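# Four arms build a leaning-block arch with keystone

## Task

Using blocks found on the table (arm feet in the scene frame, metres, facing in degrees counter-clockwise from +x: arm1 at x=+1.03 y=+0.10 z=+0.72 facing -162; arm2 at x=+0.25 y=+0.65 z=+0.72 facing -86; arm3 at x=-0.55 y=+0.65 z=+0.72 facing -79; arm4 at x=-0.15 y=-0.65 z=+0.72 facing +93), make an arch. Two identical blocks must stand upright on one end, that end flat on the table, tilted toward one another. A keystone must sit centred between them on their slanted tops, touching both with no gap. The three blocks must lie along one line, and no other loose object may be in contact with them. Any number of arms may help. At the end every gripper must have released and moved away, and the arch must stand without robot support.

## Robot and tools

Robots: arm1, arm2, arm3 and arm4 are identical i2rt Big YAM arms, each with six revolute joints, a two-finger gripper and one wrist camera. The feet sit on the table top (z about 0.72 m) at the places listed in the task. The hand can reach roughly 1.0 m out from the joint1 axis. With joints 1 and 6 at zero and the hand level and pointing ahead, the camera rides on top of the hand looking toward the fingertips.

Frames: one scene frame for everything, origin on the floor, +z upward, distances in metres. The hand point lies midway between the fingertips; its z axis runs along the fingers and the fingers close along its y axis. Hand poses are computed from the URDF and each foot's true pose, which is never printed.

execute_actions: argument actions is a list holding zero or one action. The action is an object keyed by arm name; each arm takes a joints object whose entries are absolute joint targets, not offsets. Keys and ranges: joint1_rad -2.879 to 2.879 (rotation about the foot, positive counter-clockwise seen from above, 0 points along the foot's facing); joint2_rad 0 to 3.141 (shoulder, 0 has the upper arm lying back roughly level, increasing raises it and then swings it forward); joint3_rad 0 to 3.019 (elbow, 0 is fully folded, increasing opens it); joint4_rad -1.692 to 1.57 (hand pitch, positive tips fingers up); joint5_rad -1.57 to 1.57 (hand yaw, positive toward the arm's right); joint6_rad -2.094 to 2.094 (hand roll, positive clockwise viewed from behind the hand); gripper_m 0 to 0.093, the fingertip gap in metres. All listed motions begin at once and may finish at different moments; one action lasts at most 15 s. Joints or arms you omit can keep driving toward earlier targets. Any unknown key or out-of-range number rejects the whole call and nothing moves. An empty list just reports state and images. Optional cameras: list of arm1_cam_wrist, arm2_cam_wrist, arm3_cam_wrist, arm4_cam_wrist or all; omitted or null means all, [] means none. Joints travel at different rates, so the hand may sweep an unexpected path between postures.

wait: seconds from 0 to 10; commands nothing and returns the same report. zoom_image: camera plus region [x0, y0, x1, y1] in image pixels from the top-left, at most 504 by 504, on the latest full image of that camera. read_manual: section "licences" returns only licence text. finished_scene: scene, the integer number of the current scene; it ends the scene permanently and says whether the arch counts.

Results: joint_positions gives each joint's reading. Done tolerances are ±0.045, ±0.14, ±0.09, ±0.055, ±0.03, ±0.035 rad for joints 1 to 6 and ±0.003 m for the gripper. joint_status words: off_target (stopped short, possibly still pushing); contact_stop or time_out (target dropped, joint holds where it stopped); after time_out a joint may keep a target no farther than 0.375, 0.375, 0.113, 0.225, 0.075, 0.3 rad from its position and keep pressing, which on_its_own lists, where held at means the held target, not the position. Send a joint its reported position to relieve such pressure. "joint command not followed" with a cause line means the self/inter-arm clearance check blocked that arm's joint targets (the gripper target still runs); those joints show not_followed and may be retried automatically on later actions. The pictures line names cameras in image order. MOTOR HOT appears at 85 °C; at 100 °C an OVER-TEMPERATURE FAULT drops the arm and its gripper until cooled, and joints show limit_stop_at_motor_heat, meaning resend the target. A reported stop cancels the remaining motion calls of that reply. Tiny target changes may not move a joint, and a joint carrying a load can sag.

Cameras: all are 896x504, pinhole with radial distortion; calibration gives K, D and T_world_to_cam (scene to camera) taken before the run, with errors of about 0.5 percent in focal length, 1.5 px in principal point, 0.5 degrees and 2.5 mm in pose. Wrist camera poses follow the reported joints, so joint errors enlarge pose error. Results list cameras whose numbers changed.

Cautions: the arms do not stop on contact and can push hard; sustained pushing or holding loads heats motors, even while you are thinking. Never let two robots press together or collide; the clearance check can react late and ignores fingers, gripper housings and cameras. Do not knock objects off the work area, drop, slam or shove blocks; grip force is roughly 50 to 62 N per pad. Loose objects may occasionally be nudged by the environment, so check the arch in images before finishing.

Each tool is called after "Request:" as name(argument=value, ...) on one line, values as JSON.

## Session

Request:
execute_actions(actions=[])

Scene clock: 0.00 s.
Motor temperatures (°C, as the motors report them): arm1=[21 21 21 22 21 23] | arm2=[22 24 24 22 22 22] | arm3=[22 24 21 21 23 22] | arm4=[23 23 23 22 22 24]
arm1.joint_positions: joint1_rad=+0.884 joint2_rad=+0.412 joint3_rad=+1.504 joint4_rad=-1.333 joint5_rad=+0.039 joint6_rad=+0.252 gripper_m=+0.095
arm1.joint_status: not commanded
arm1.hand: x=+0.9819 y=-0.0124 z=+1.3765 quat_wxyz=(-0.394, -0.707, -0.351, +0.470) (m; scene frame)
arm2.joint_positions: joint1_rad=-0.715 joint2_rad=+0.273 joint3_rad=+1.580 joint4_rad=-1.305 joint5_rad=+0.147 joint6_rad=-0.178 gripper_m=+0.095
arm2.joint_status: not commanded
arm2.hand: x=+0.2223 y=+0.6609 z=+1.3934 quat_wxyz=(-0.196, -0.631, -0.307, +0.685) (m; scene frame)
arm3.joint_positions: joint1_rad=-0.758 joint2_rad=+0.579 joint3_rad=+1.305 joint4_rad=-1.428 joint5_rad=-0.048 joint6_rad=-0.117 gripper_m=+0.094
arm3.joint_status: not commanded
arm3.hand: x=-0.6616 y=+0.4677 z=+1.3097 quat_wxyz=(-0.198, -0.766, -0.485, +0.372) (m; scene frame)
arm4.joint_positions: joint1_rad=+0.420 joint2_rad=+0.412 joint3_rad=+1.620 joint4_rad=-1.598 joint5_rad=-0.296 joint6_rad=+0.195 gripper_m=+0.095
arm4.joint_status: not commanded
arm4.hand: x=-0.2225 y=-0.6106 z=+1.4151 quat_wxyz=(-0.140, +0.697, -0.450, -0.540) (m; scene frame)
pictures: arm1_cam_wrist, arm2_cam_wrist, arm3_cam_wrist, arm4_cam_wrist
Images, in order (width x height): arm1_cam_wrist 896x504, arm2_cam_wrist 896x504, arm3_cam_wrist 896x504, arm4_cam_wrist 896x504.

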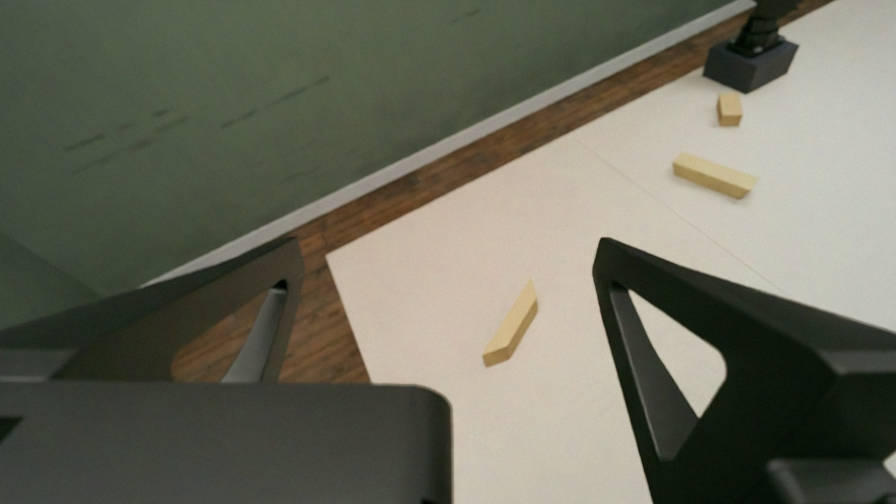

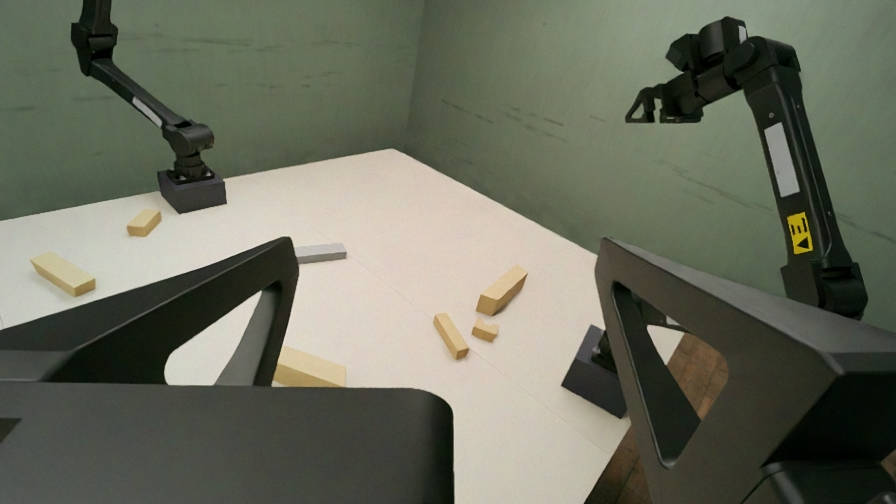

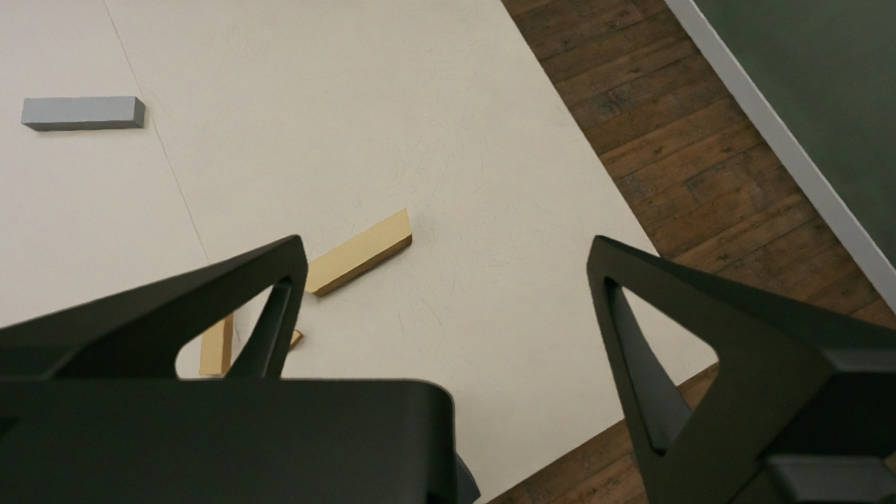

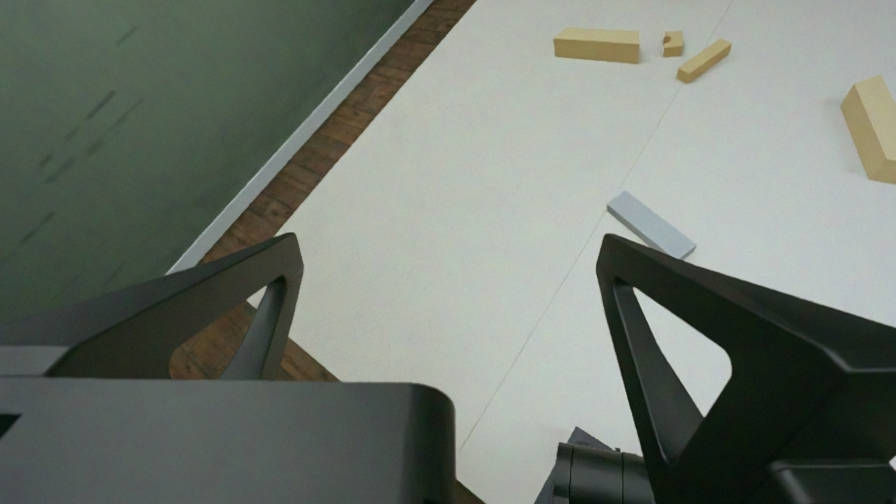

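Request:
execute_actions(actions=[{"arm1":{"joints":{"joint1_rad":0,"joint2_rad":0.8,"joint3_rad":1.5,"joint4_rad":-1.5,"joint5_rad":0,"joint6_rad":0}},"arm2":{"joints":{"joint1_rad":0,"joint2_rad":0.8,"joint3_rad":1.5,"joint4_rad":-1.5,"joint5_rad":0,"joint6_rad":0}},"arm3":{"joints":{"joint1_rad":0,"joint2_rad":0.6,"joint3_rad":1.3,"joint4_rad":-1.65,"joint5_rad":0,"joint6_rad":0}},"arm4":{"joints":{"joint1_rad":-0.6,"joint2_rad":0.5,"joint3_rad":1.3,"joint4_rad":-1.65,"joint5_rad":0,"joint6_rad":0}}}])

Scene clock: 24.83 s.
Motor temperatures (°C, as the motors report them): arm1=[21 21 24 22 21 23] | arm2=[22 25 25 22 22 22] | arm3=[22 24 25 21 23 22] | arm4=[23 24 25 23 22 24]
arm1.joint_positions: joint1_rad=+0.009 joint2_rad=+0.792 joint3_rad=+1.473 joint4_rad=-1.495 joint5_rad=-0.001 joint6_rad=+0.012 gripper_m=+0.095
arm1.joint_status: all done
arm1.hand: x=+0.7749 y=+0.0091 z=+1.2618 quat_wxyz=(-0.058, -0.918, -0.147, +0.364) (m; scene frame)
arm2.joint_positions: joint1_rad=-0.010 joint2_rad=+0.795 joint3_rad=+1.482 joint4_rad=-1.490 joint5_rad=+0.002 joint6_rad=-0.013 gripper_m=+0.095
arm2.joint_status: all done
arm2.hand: x=+0.2561 y=+0.3864 z=+1.2424 quat_wxyz=(-0.265, -0.645, -0.664, +0.271) (m; scene frame)
arm3.joint_positions: joint1_rad=-0.009 joint2_rad=+0.595 joint3_rad=+1.305 joint4_rad=-1.640 joint5_rad=-0.001 joint6_rad=-0.007 gripper_m=+0.094
arm3.joint_status: all done
arm3.hand: x=-0.5195 y=+0.4718 z=+1.2712 quat_wxyz=(-0.241, -0.609, -0.727, +0.204) (m; scene frame)
arm4.joint_positions: joint1_rad=-0.593 joint2_rad=+0.500 joint3_rad=+1.298 joint4_rad=-1.638 joint5_rad=-0.001 joint6_rad=+0.012 gripper_m=+0.095
arm4.joint_status: all done
arm4.hand: x=-0.0672 y=-0.5186 z=+1.2660 quat_wxyz=(-0.313, +0.438, -0.827, -0.163) (m; scene frame)
pictures: arm1_cam_wrist, arm2_cam_wrist, arm3_cam_wrist, arm4_cam_wrist
camera_calibration (this result's frames):
arm1_cam_wrist: T_world_to_cam=[[-0.309754, 0.950802, -0.00528355, 0.241289], [0.943644, 0.306731, -0.124309, -0.577658], [-0.116572, -0.0434909, -0.99223, 1.46932], [0, 0, 0, 1]] pos_world=[0.791126, 0.01167, 1.38737]
arm2_cam_wrist: T_world_to_cam=[[-0.999076, -0.033968, 0.0263226, 0.234461], [-0.0375946, 0.987593, -0.152467, -0.178525], [-0.0208171, -0.153315, -0.987958, 1.41507], [0, 0, 0, 1]] pos_world=[0.25699, 0.401226, 1.36464]
arm3_cam_wrist: T_world_to_cam=[[-0.985817, -0.166987, 0.0167514, -0.453637], [-0.167162, 0.985882, -0.00963548, -0.536221], [-0.0149059, -0.012299, -0.999813, 1.38956], [0, 0, 0, 1]] pos_world=[-0.516126, 0.46999, 1.39173]
arm4_cam_wrist: T_world_to_cam=[[0.816276, -0.577509, -0.0132633, -0.223424], [-0.576317, -0.812596, -0.0868645, -0.348728], [0.0393874, 0.0785493, -0.996132, 1.42653], [0, 0, 0, 1]] pos_world=[-0.0747903, -0.524458, 1.38776]
Images, in order (width x height): arm1_cam_wrist 896x504, arm2_cam_wrist 896x504, arm3_cam_wrist 896x504, arm4_cam_wrist 896x504.

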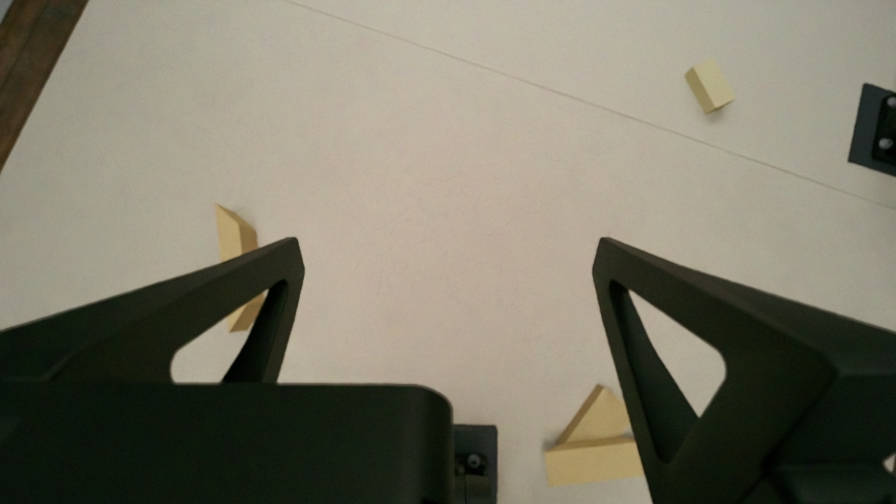

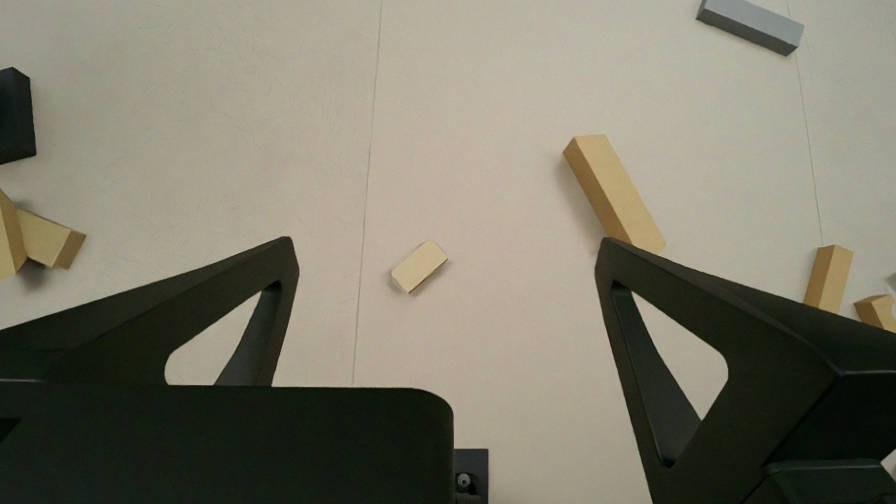

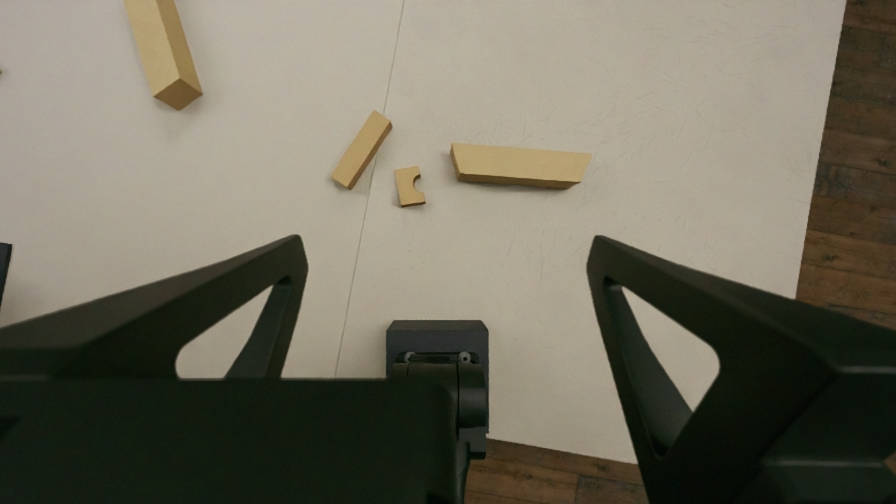

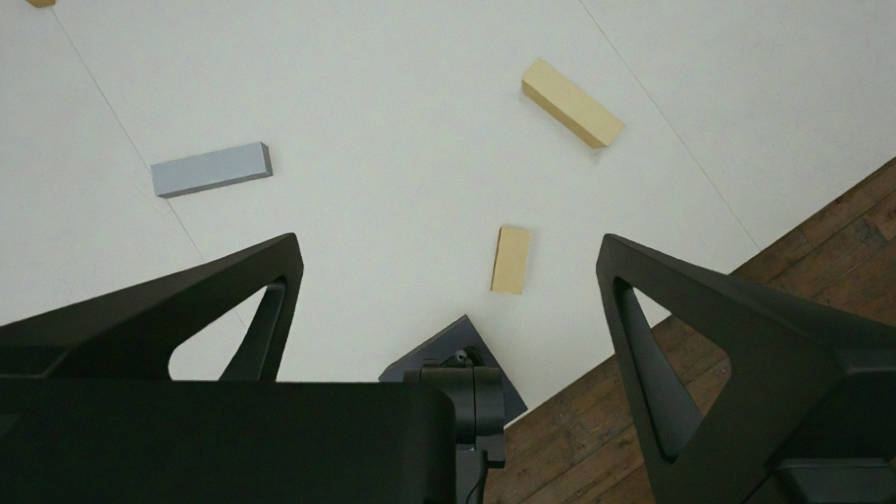

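Request:
zoom_image(camera="arm3_cam_wrist", region=[300, 80, 620, 240])

Request:
zoom_image(camera="arm4_cam_wrist", region=[440, 40, 700, 310])

Request:
zoom_image(camera="arm2_cam_wrist", region=[360, 0, 860, 320])

Request:
execute_actions(actions=[{"arm1":{"joints":{"joint1_rad":-1.2,"joint2_rad":0.45,"joint3_rad":1.1,"joint4_rad":-1.6}},"arm2":{"joints":{"joint1_rad":-0.6,"joint2_rad":0.9,"joint3_rad":1.2,"joint4_rad":-1.25}},"arm3":{"joints":{"joint1_rad":-0.3,"joint2_rad":0.6,"joint3_rad":0.9,"joint4_rad":-1.25}},"arm4":{"joints":{"joint1_rad":-1.0,"joint2_rad":0.7,"joint3_rad":1.0,"joint4_rad":-1.25}}}])

Region (300, 80, 620, 240) of arm3_cam_wrist's 896x504 image, scaled by 1.575, with more detail than that image has.

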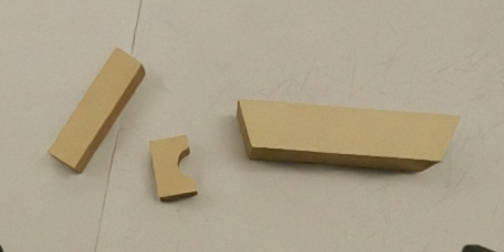

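Region (440, 40, 700, 310) of arm4_cam_wrist's 896x504 image, scaled by 1.867, with more detail than that image has; it fills the left 485 columns of this view, and the rest is white.

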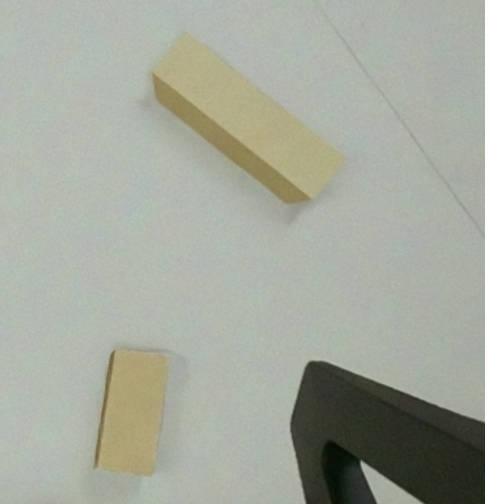

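Region (360, 0, 860, 320) of arm2_cam_wrist's 896x504 image, scaled by 1.008, with more detail than that image has; it fills the top 323 rows of this view, and the rest is white.

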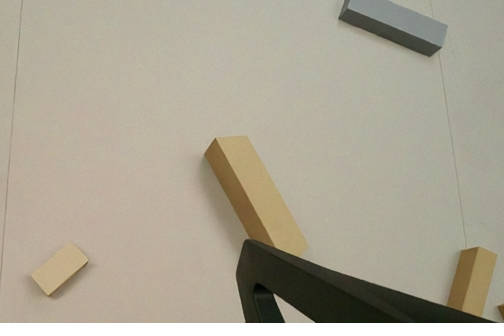

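Scene clock: 33.33 s.
Motor temperatures (°C, as the motors report them): arm1=[21 21 26 22 21 23] | arm2=[22 25 28 22 22 22] | arm3=[22 24 25 21 23 22] | arm4=[23 23 26 23 22 24]
arm1.joint_positions: joint1_rad=-1.191 joint2_rad=+0.444 joint3_rad=+1.095 joint4_rad=-1.598 joint5_rad=-0.001 joint6_rad=+0.010 gripper_m=+0.095
arm1.joint_status: all done
arm1.hand: x=+0.9304 y=+0.2165 z=+1.1408 quat_wxyz=(+0.132, -0.859, +0.406, +0.281) (m; scene frame)
arm2.joint_positions: joint1_rad=-0.591 joint2_rad=+0.899 joint3_rad=+1.187 joint4_rad=-1.266 joint5_rad=+0.000 joint6_rad=-0.012 gripper_m=+0.095
arm2.joint_status: all done
arm2.hand: x=+0.0675 y=+0.3673 z=+1.1040 quat_wxyz=(-0.142, -0.834, -0.464, +0.262) (m; scene frame)
arm3.joint_positions: joint1_rad=-0.293 joint2_rad=+0.603 joint3_rad=+0.898 joint4_rad=-1.265 joint5_rad=-0.001 joint6_rad=-0.007 gripper_m=+0.094
arm3.joint_status: all done
arm3.hand: x=-0.5792 y=+0.4010 z=+1.1297 quat_wxyz=(-0.197, -0.711, -0.638, +0.221) (m; scene frame)
arm4.joint_positions: joint1_rad=-0.996 joint2_rad=+0.696 joint3_rad=+0.993 joint4_rad=-1.270 joint5_rad=-0.001 joint6_rad=+0.010 gripper_m=+0.095
arm4.joint_status: all done
arm4.hand: x=+0.0815 y=-0.4954 z=+1.1384 quat_wxyz=(-0.282, +0.270, -0.917, -0.079) (m; scene frame)
pictures: arm1_cam_wrist, arm2_cam_wrist, arm3_cam_wrist, arm4_cam_wrist
camera_calibration (this result's frames):
arm1_cam_wrist: T_world_to_cam=[[0.774155, 0.632955, -0.00721074, -0.845878], [0.632963, -0.774181, -0.00141747, -0.420192], [-0.00647961, -0.00346679, -0.999973, 1.27409], [0, 0, 0, 1]] pos_world=[0.929062, 0.214516, 1.26736]
arm2_cam_wrist: T_world_to_cam=[[-0.855326, 0.517918, 0.0133288, -0.149096], [0.518088, 0.855111, 0.0192526, -0.366314], [-0.00142632, 0.0233728, -0.999726, 1.21823], [0, 0, 0, 1]] pos_world=[0.0639942, 0.361985, 1.22693]
arm3_cam_wrist: T_world_to_cam=[[-0.993195, 0.115321, 0.0162504, -0.638851], [0.115782, 0.992787, 0.0311335, -0.362745], [-0.0125428, 0.0328031, -0.999383, 1.22911], [0, 0, 0, 1]] pos_world=[-0.577088, 0.393482, 1.25002]
arm4_cam_wrist: T_world_to_cam=[[0.523073, -0.852261, -0.00672763, -0.45272], [-0.85144, -0.522889, 0.0404731, -0.234248], [-0.0380114, -0.0154422, -0.999158, 1.25497], [0, 0, 0, 1]] pos_world=[0.0850609, -0.488941, 1.26035]
Images, in order (width x height): arm1_cam_wrist 896x504, arm2_cam_wrist 896x504, arm3_cam_wrist 896x504, arm4_cam_wrist 896x504.

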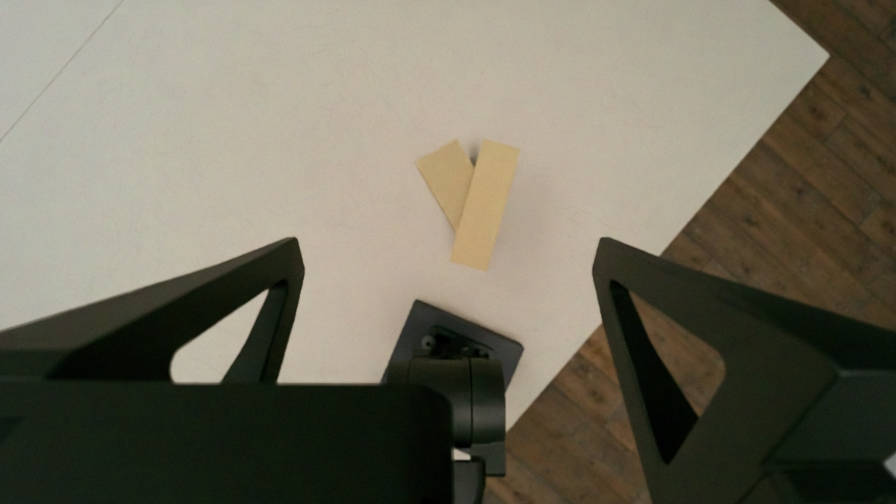

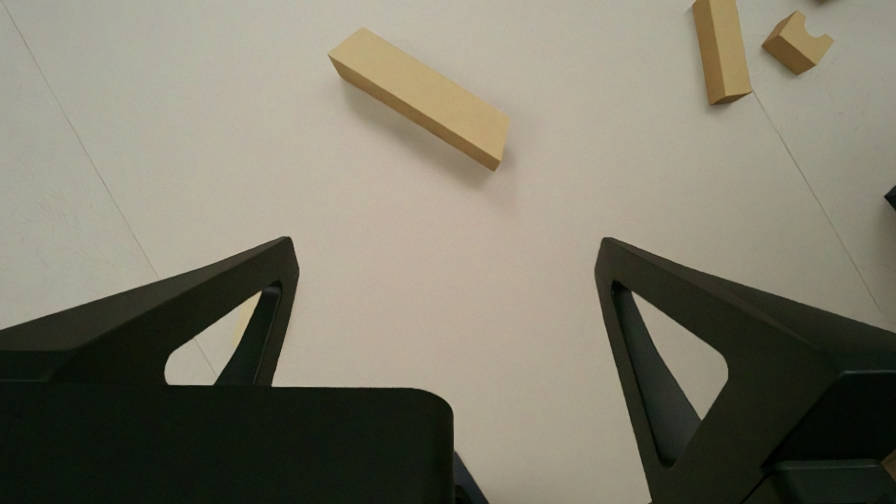

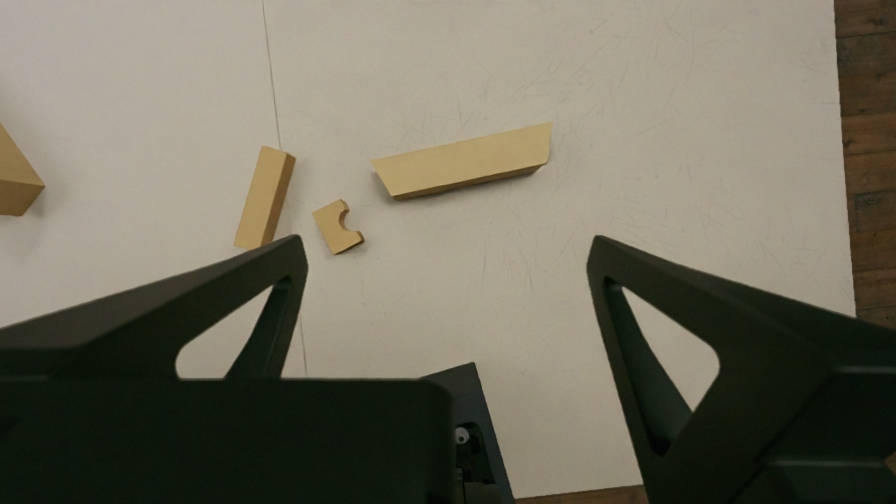

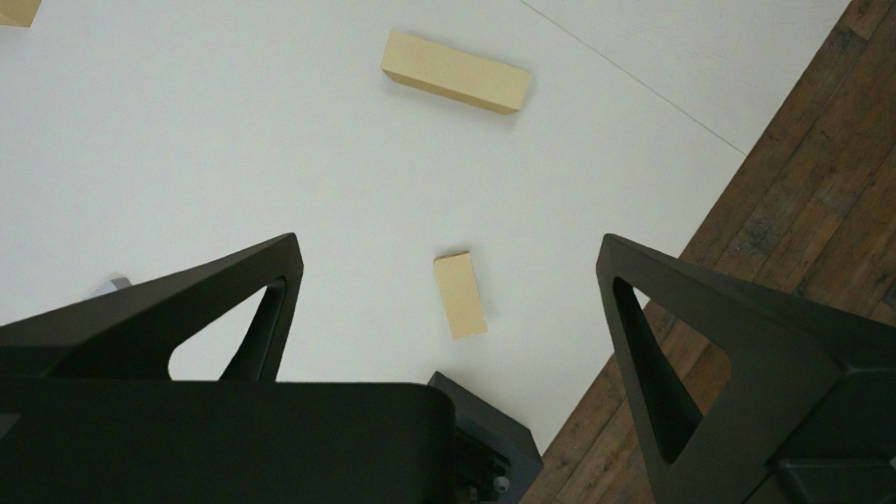

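Request:
zoom_image(camera="arm2_cam_wrist", region=[310, 10, 530, 190])

Request:
zoom_image(camera="arm3_cam_wrist", region=[350, 80, 570, 230])

Request:
execute_actions(actions=[{"arm1":{"joints":{"joint1_rad":0.85,"joint2_rad":0.85,"joint3_rad":1.15,"joint4_rad":-1.25}},"arm2":{"joints":{"joint1_rad":1.0,"joint2_rad":0.9,"joint3_rad":0.6,"joint4_rad":0.2}},"arm4":{"joints":{"joint1_rad":-1.0,"joint2_rad":0.3,"joint3_rad":0.3,"joint4_rad":-0.1}}}], cameras=["arm1_cam_wrist","arm2_cam_wrist","arm4_cam_wrist"])

Region (310, 10, 530, 190) of arm2_cam_wrist's 896x504 image, scaled by 2.291, with more detail than that image has; it fills the top 412 rows of this view, and the rest is white.

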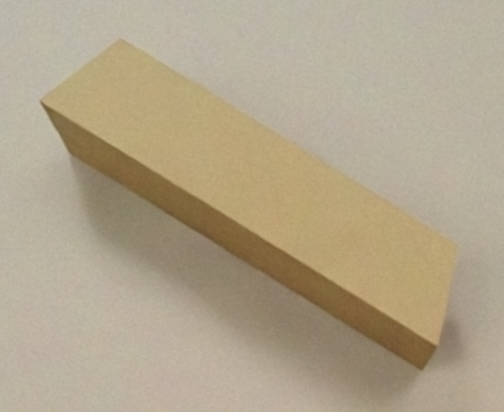

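Region (350, 80, 570, 230) of arm3_cam_wrist's 896x504 image, scaled by 2.291, with more detail than that image has; it fills the top 344 rows of this view, and the rest is white.

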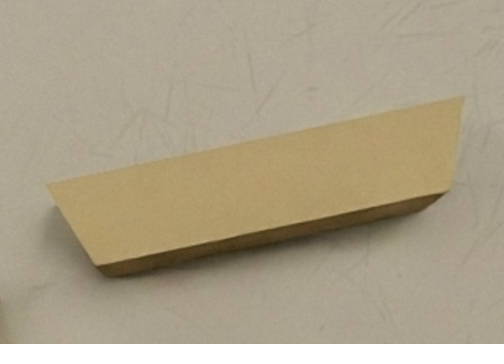

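Scene clock: 44.80 s.
Motor temperatures (°C, as the motors report them): arm1=[21 21 27 22 21 23] | arm2=[22 24 30 22 22 22] | arm3=[22 24 25 21 23 22] | arm4=[23 23 28 23 22 24]
arm1.joint_positions: joint1_rad=+0.843 joint2_rad=+0.861 joint3_rad=+1.118 joint4_rad=-1.258 joint5_rad=+0.000 joint6_rad=+0.010 gripper_m=+0.095
arm1.joint_status: all done
arm1.hand: x=+0.8984 y=-0.2044 z=+1.1023 quat_wxyz=(-0.151, -0.806, -0.523, +0.232) (m; scene frame)
arm2.joint_positions: joint1_rad=+0.993 joint2_rad=+0.906 joint3_rad=+0.602 joint4_rad=+0.181 joint5_rad=+0.000 joint6_rad=-0.011 gripper_m=+0.095
arm2.joint_status: all done
arm2.hand: x=+0.6346 y=+0.4180 z=+1.0516 quat_wxyz=(-0.635, -0.197, -0.723, +0.189) (m; scene frame)
arm3.joint_positions: joint1_rad=-0.293 joint2_rad=+0.603 joint3_rad=+0.898 joint4_rad=-1.265 joint5_rad=-0.001 joint6_rad=-0.007 gripper_m=+0.094
arm3.joint_status: not commanded
arm3.hand: x=-0.5792 y=+0.4010 z=+1.1297 quat_wxyz=(-0.197, -0.711, -0.638, +0.221) (m; scene frame)
arm4.joint_positions: joint1_rad=-0.996 joint2_rad=+0.303 joint3_rad=+0.305 joint4_rad=-0.123 joint5_rad=-0.001 joint6_rad=+0.010 gripper_m=+0.095
arm4.joint_status: all done
arm4.hand: x=+0.1056 y=-0.4807 z=+1.0833 quat_wxyz=(-0.635, +0.215, -0.718, -0.187) (m; scene frame)
pictures: arm1_cam_wrist, arm2_cam_wrist, arm4_cam_wrist
camera_calibration (this result's frames):
arm1_cam_wrist: T_world_to_cam=[[-0.911512, 0.411237, -0.00550637, 0.912289], [0.409926, 0.909526, 0.0687254, -0.258681], [0.0332706, 0.0603868, -0.99762, 1.20867], [0, 0, 0, 1]] pos_world=[0.897389, -0.212878, 1.2286]
arm2_cam_wrist: T_world_to_cam=[[-0.521782, -0.852221, 0.038251, 0.645288], [-0.594534, 0.331123, -0.732725, 1.01338], [0.611778, -0.405065, -0.679449, 0.618664], [0, 0, 0, 1]] pos_world=[0.560705, 0.464973, 1.1382]
arm4_cam_wrist: T_world_to_cam=[[0.544638, -0.838428, -0.0201924, -0.434169], [-0.585898, -0.363148, -0.724463, 0.673539], [0.600078, 0.406401, -0.689018, 1.00045], [0, 0, 0, 1]] pos_world=[0.0307416, -0.526009, 1.16852]
Images, in order (width x height): arm1_cam_wrist 896x504, arm2_cam_wrist 896x504, arm4_cam_wrist 896x504.

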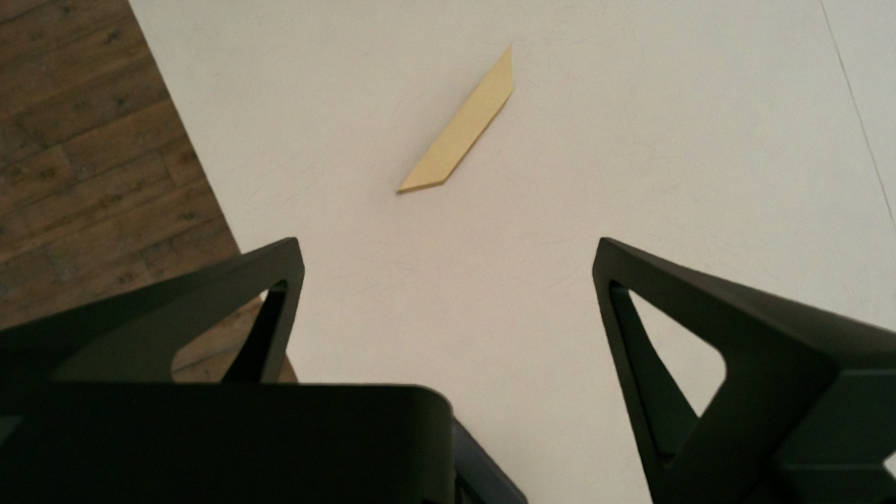

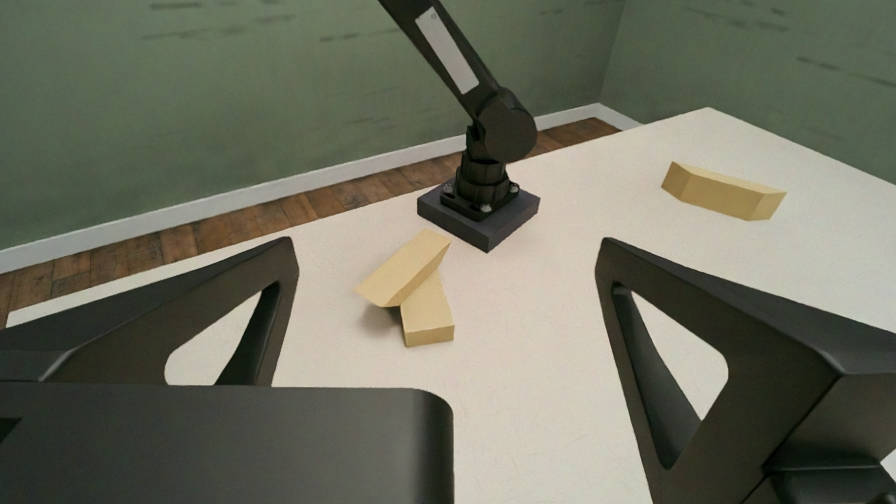

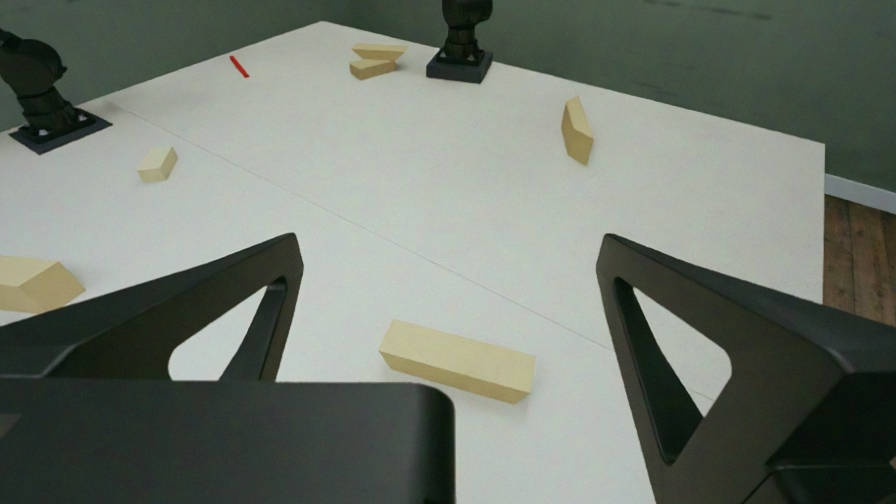

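Request:
zoom_image(camera="arm1_cam_wrist", region=[370, 30, 550, 210])

Request:
zoom_image(camera="arm2_cam_wrist", region=[330, 210, 490, 360])

Request:
zoom_image(camera="arm4_cam_wrist", region=[320, 20, 440, 100])

Request:
zoom_image(camera="arm4_cam_wrist", region=[360, 300, 560, 420])

Region (370, 30, 550, 210) of arm1_cam_wrist's 896x504 image, scaled by 2.800, with more detail than that image has.

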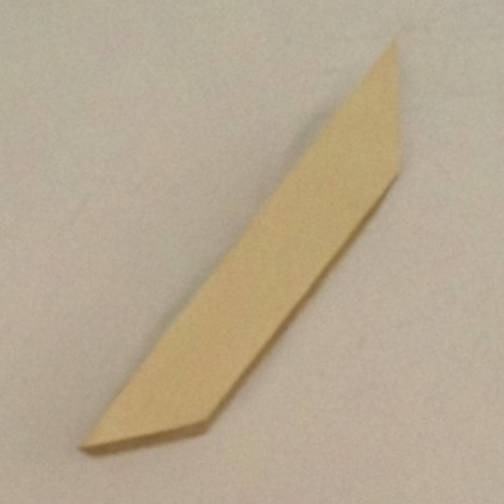

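Region (330, 210, 490, 360) of arm2_cam_wrist's 896x504 image, scaled by 3.150, with more detail than that image has; it fills the top 472 rows of this view, and the rest is white.

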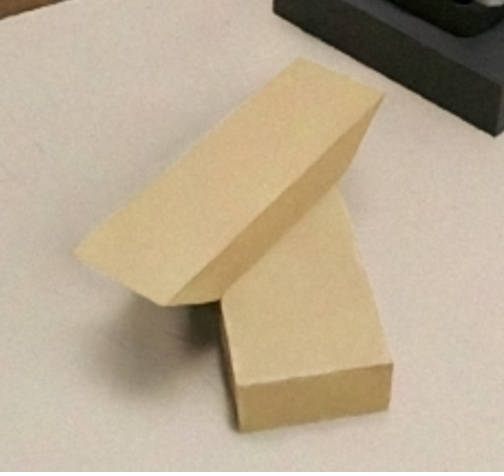

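Region (320, 20, 440, 100) of arm4_cam_wrist's 896x504 image, scaled by 4.200, with more detail than that image has.

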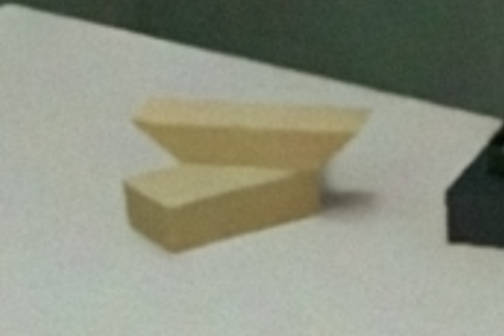

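Region (360, 300, 560, 420) of arm4_cam_wrist's 896x504 image, scaled by 2.520, with more detail than that image has; it fills the top 302 rows of this view, and the rest is white.

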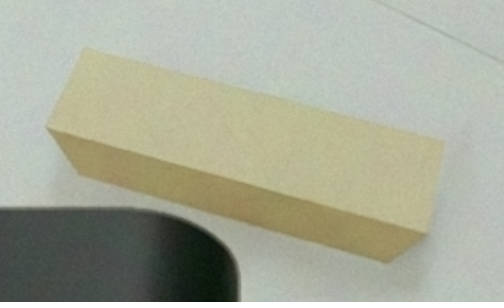

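Request:
execute_actions(actions=[{"arm1":{"joints":{"joint1_rad":0.806,"joint2_rad":1.571,"joint3_rad":1.18,"joint4_rad":-1.17,"joint6_rad":0.632}},"arm2":{"joints":{"joint1_rad":-0.516,"joint2_rad":1.757,"joint3_rad":1.48,"joint4_rad":-1.285,"joint6_rad":-0.967}},"arm3":{"joints":{"joint1_rad":-0.311,"joint2_rad":1.437,"joint3_rad":0.81,"joint4_rad":-0.935,"joint6_rad":-1.796}}}], cameras=["arm1_cam_wrist","arm2_cam_wrist","arm3_cam_wrist"])

Scene clock: 131.83 s.
Motor temperatures (°C, as the motors report them): arm1=[21 21 34 22 21 23] | arm2=[22 25 34 22 22 22] | arm3=[22 24 27 21 23 22] | arm4=[23 23 33 23 22 24]
arm1.joint_positions: joint1_rad=+0.816 joint2_rad=+1.582 joint3_rad=+1.153 joint4_rad=-1.176 joint5_rad=+0.000 joint6_rad=+0.620 gripper_m=+0.095
arm1.joint_status: all done
arm1.hand: x=+0.8460 y=-0.2927 z=+0.8533 quat_wxyz=(+0.018, -0.967, -0.253, -0.011) (m; scene frame)
arm2.joint_positions: joint1_rad=-0.517 joint2_rad=+1.765 joint3_rad=+1.431 joint4_rad=-1.275 joint5_rad=+0.002 joint6_rad=-0.954 gripper_m=+0.095
arm2.joint_status: all done
arm2.hand: x=+0.0072 y=+0.2018 z=+0.8507 quat_wxyz=(+0.002, -0.527, -0.850, -0.013) (m; scene frame)
arm3.joint_positions: joint1_rad=-0.299 joint2_rad=+1.433 joint3_rad=+0.809 joint4_rad=-0.945 joint5_rad=-0.001 joint6_rad=-1.788 gripper_m=+0.094
arm3.joint_status: all done
arm3.hand: x=-0.5923 y=+0.3070 z=+0.8662 quat_wxyz=(+0.000, +0.048, -0.999, +0.001) (m; scene frame)
arm4.joint_positions: joint1_rad=-0.996 joint2_rad=+0.303 joint3_rad=+0.305 joint4_rad=-0.123 joint5_rad=-0.001 joint6_rad=+0.010 gripper_m=+0.095
arm4.joint_status: not commanded
arm4.hand: x=+0.1056 y=-0.4807 z=+1.0833 quat_wxyz=(-0.635, +0.215, -0.718, -0.187) (m; scene frame)
pictures: arm1_cam_wrist, arm2_cam_wrist, arm3_cam_wrist
camera_calibration (this result's frames):
arm1_cam_wrist: T_world_to_cam=[[-0.485773, 0.873693, 0.0261637, 0.647601], [0.697425, 0.369377, 0.614133, -1.00644], [0.5269, 0.316576, -0.788769, 0.446539], [0, 0, 0, 1]] pos_world=[0.781224, -0.335412, 0.953362]
arm2_cam_wrist: T_world_to_cam=[[-0.888756, -0.457863, -0.0217631, 0.115436], [-0.378768, 0.706827, 0.597437, -0.644187], [-0.258162, 0.539219, -0.801621, 0.698059], [0, 0, 0, 1]] pos_world=[0.0388095, 0.131776, 0.946952]
arm3_cam_wrist: T_world_to_cam=[[0.098405, -0.994991, 0.01757, 0.349623], [-0.803991, -0.0690857, 0.590615, -0.963037], [-0.586443, -0.0722456, -0.806762, 0.494159], [0, 0, 0, 1]] pos_world=[-0.518881, 0.317041, 0.96131]
Images, in order (width x height): arm1_cam_wrist 896x504, arm2_cam_wrist 896x504, arm3_cam_wrist 896x504.

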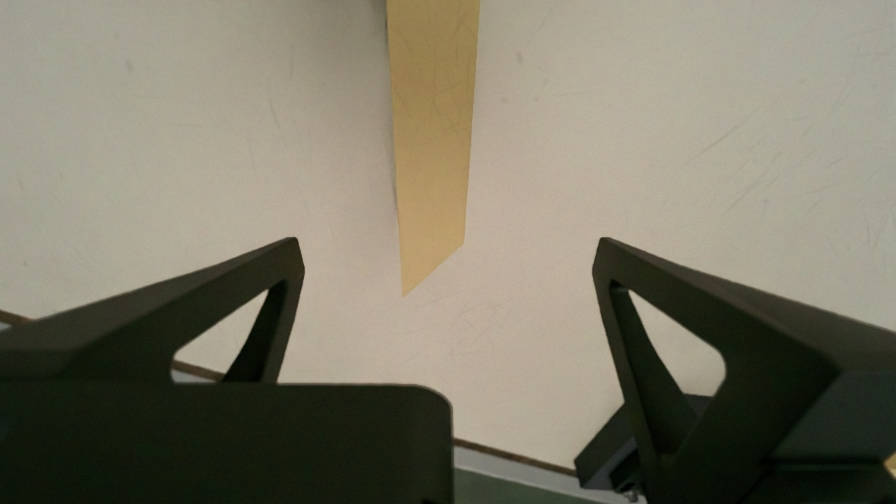

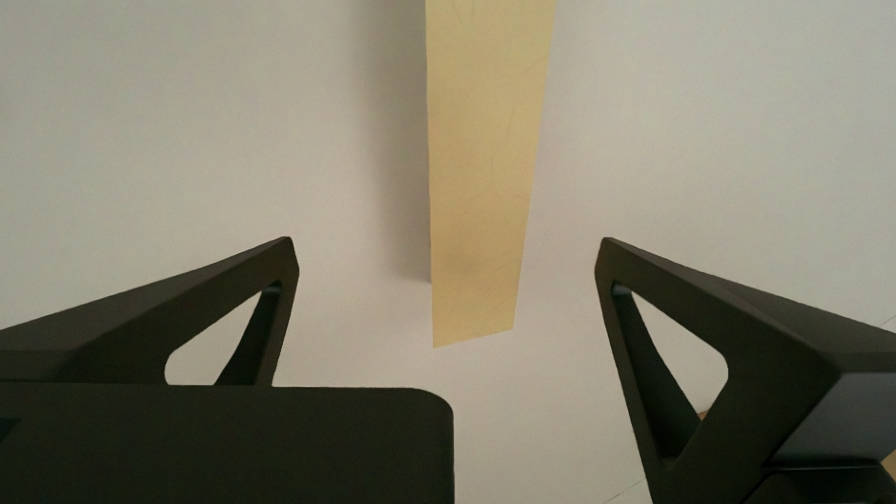

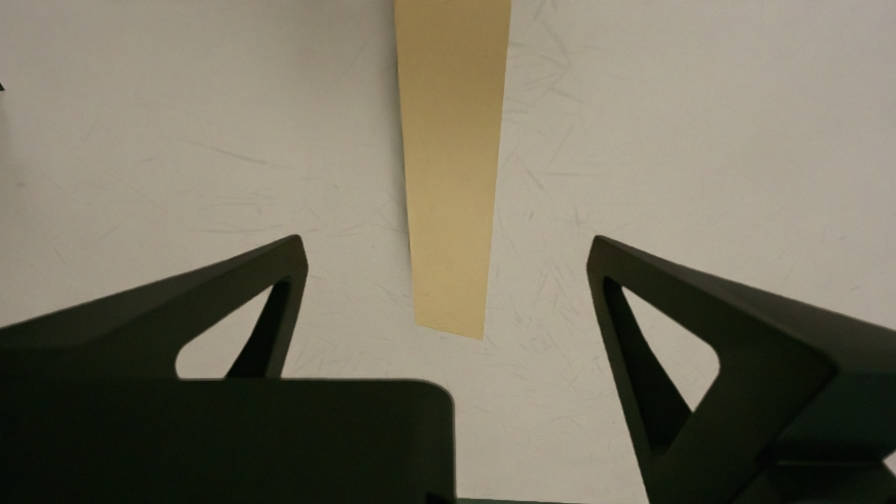

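Request:
execute_actions(actions=[{"arm1":{"joints":{"joint1_rad":0.80,"joint2_rad":1.735,"joint3_rad":1.04,"joint4_rad":-0.85}},"arm2":{"joints":{"joint1_rad":-0.533,"joint2_rad":1.895,"joint3_rad":1.355,"joint4_rad":-0.99}},"arm3":{"joints":{"joint2_rad":1.715,"joint3_rad":0.706,"joint4_rad":-0.555}}}], cameras=["arm1_cam_wrist","arm2_cam_wrist","arm3_cam_wrist"])

Scene clock: 144.37 s.
Motor temperatures (°C, as the motors report them): arm1=[21 22 33 22 21 23] | arm2=[22 27 36 22 22 22] | arm3=[22 24 26 21 23 22] | arm4=[23 23 34 23 22 24]
arm1.joint_positions: joint1_rad=+0.811 joint2_rad=+1.747 joint3_rad=+1.022 joint4_rad=-0.859 joint5_rad=-0.001 joint6_rad=+0.620 gripper_m=+0.095
arm1.joint_status: all done
arm1.hand: x=+0.8415 y=-0.2953 z=+0.7418 quat_wxyz=(+0.009, -0.968, -0.251, -0.005) (m; scene frame)
arm2.joint_positions: joint1_rad=-0.520 joint2_rad=+1.901 joint3_rad=+1.344 joint4_rad=-1.001 joint5_rad=+0.002 joint6_rad=-0.954 gripper_m=+0.095
arm2.joint_status: all done
arm2.hand: x=-0.0059 y=+0.1811 z=+0.7516 quat_wxyz=(+0.000, -0.528, -0.849, +0.013) (m; scene frame)
arm3.joint_positions: joint1_rad=-0.299 joint2_rad=+1.719 joint3_rad=+0.704 joint4_rad=-0.566 joint5_rad=-0.002 joint6_rad=-1.790 gripper_m=+0.094
arm3.joint_status: all done
arm3.hand: x=-0.5918 y=+0.3104 z=+0.7449 quat_wxyz=(-0.002, +0.049, -0.999, -0.005) (m; scene frame)
arm4.joint_positions: joint1_rad=-0.996 joint2_rad=+0.303 joint3_rad=+0.305 joint4_rad=-0.123 joint5_rad=-0.001 joint6_rad=+0.010 gripper_m=+0.095
arm4.joint_status: not commanded
arm4.hand: x=+0.1056 y=-0.4807 z=+1.0833 quat_wxyz=(-0.635, +0.215, -0.718, -0.187) (m; scene frame)
pictures: arm1_cam_wrist, arm2_cam_wrist, arm3_cam_wrist
camera_calibration (this result's frames):
arm1_cam_wrist: T_world_to_cam=[[-0.48034, 0.876989, 0.0127645, 0.656995], [0.70463, 0.377189, 0.60102, -0.927926], [0.522273, 0.297688, -0.799132, 0.367755], [0, 0, 0, 1]] pos_world=[0.777358, -0.33565, 0.8432]
arm2_cam_wrist: T_world_to_cam=[[-0.889992, -0.455549, 0.0197285, 0.0605776], [-0.362865, 0.733791, 0.574351, -0.562687], [-0.276122, 0.504009, -0.818371, 0.645271], [0, 0, 0, 1]] pos_world=[0.0279074, 0.115269, 0.850056]
arm3_cam_wrist: T_world_to_cam=[[0.0995193, -0.995019, 0.00574452, 0.364531], [-0.805003, -0.0771184, 0.588237, -0.88714], [-0.584864, -0.0631653, -0.808668, 0.396367], [0, 0, 0, 1]] pos_world=[-0.518608, 0.319338, 0.840284]
Images, in order (width x height): arm1_cam_wrist 896x504, arm2_cam_wrist 896x504, arm3_cam_wrist 896x504.

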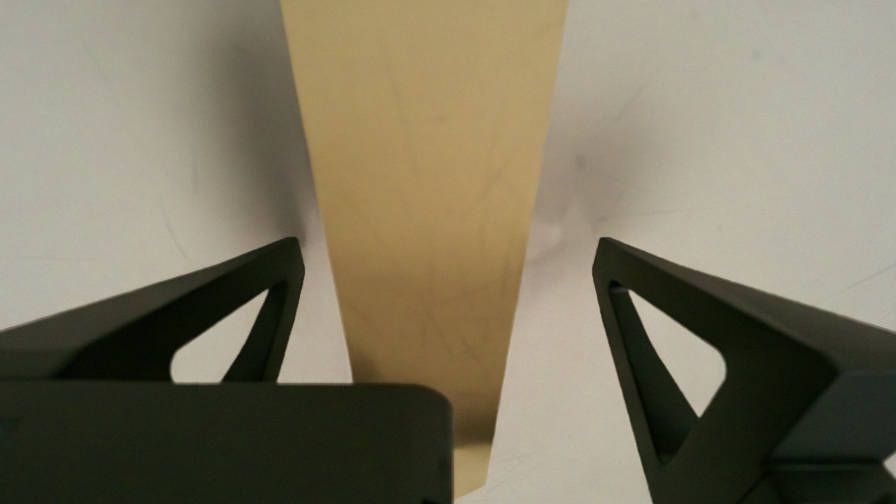

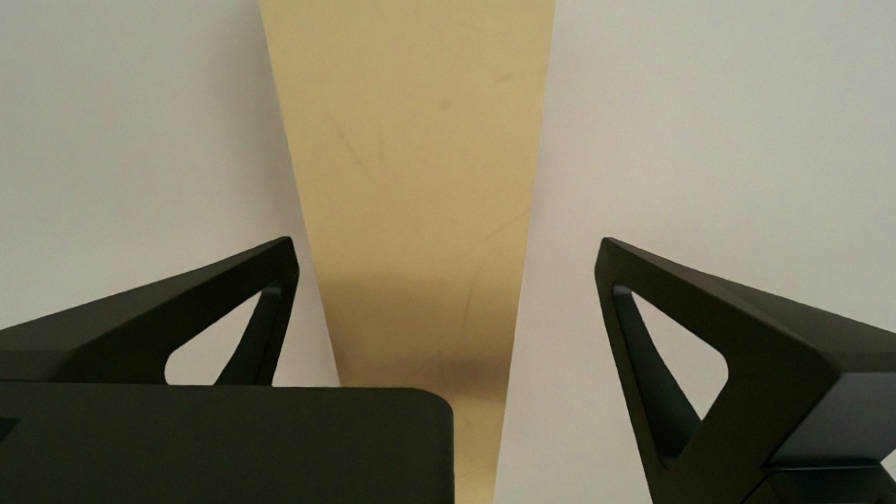

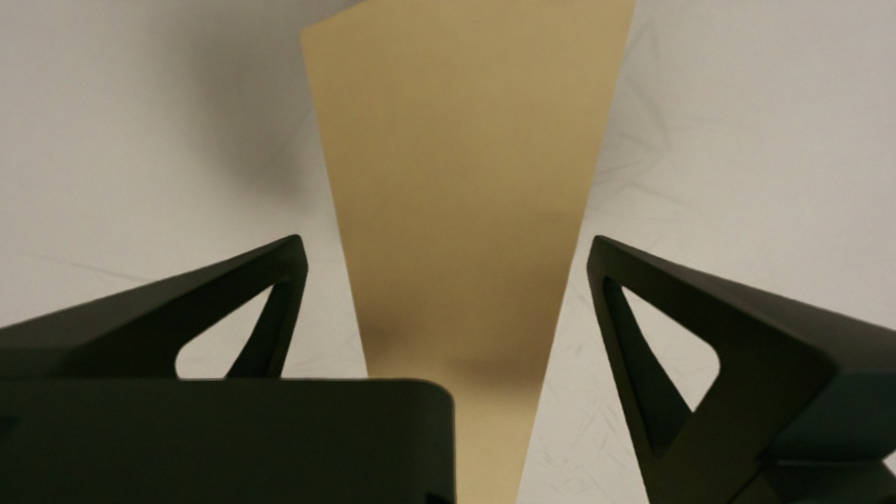

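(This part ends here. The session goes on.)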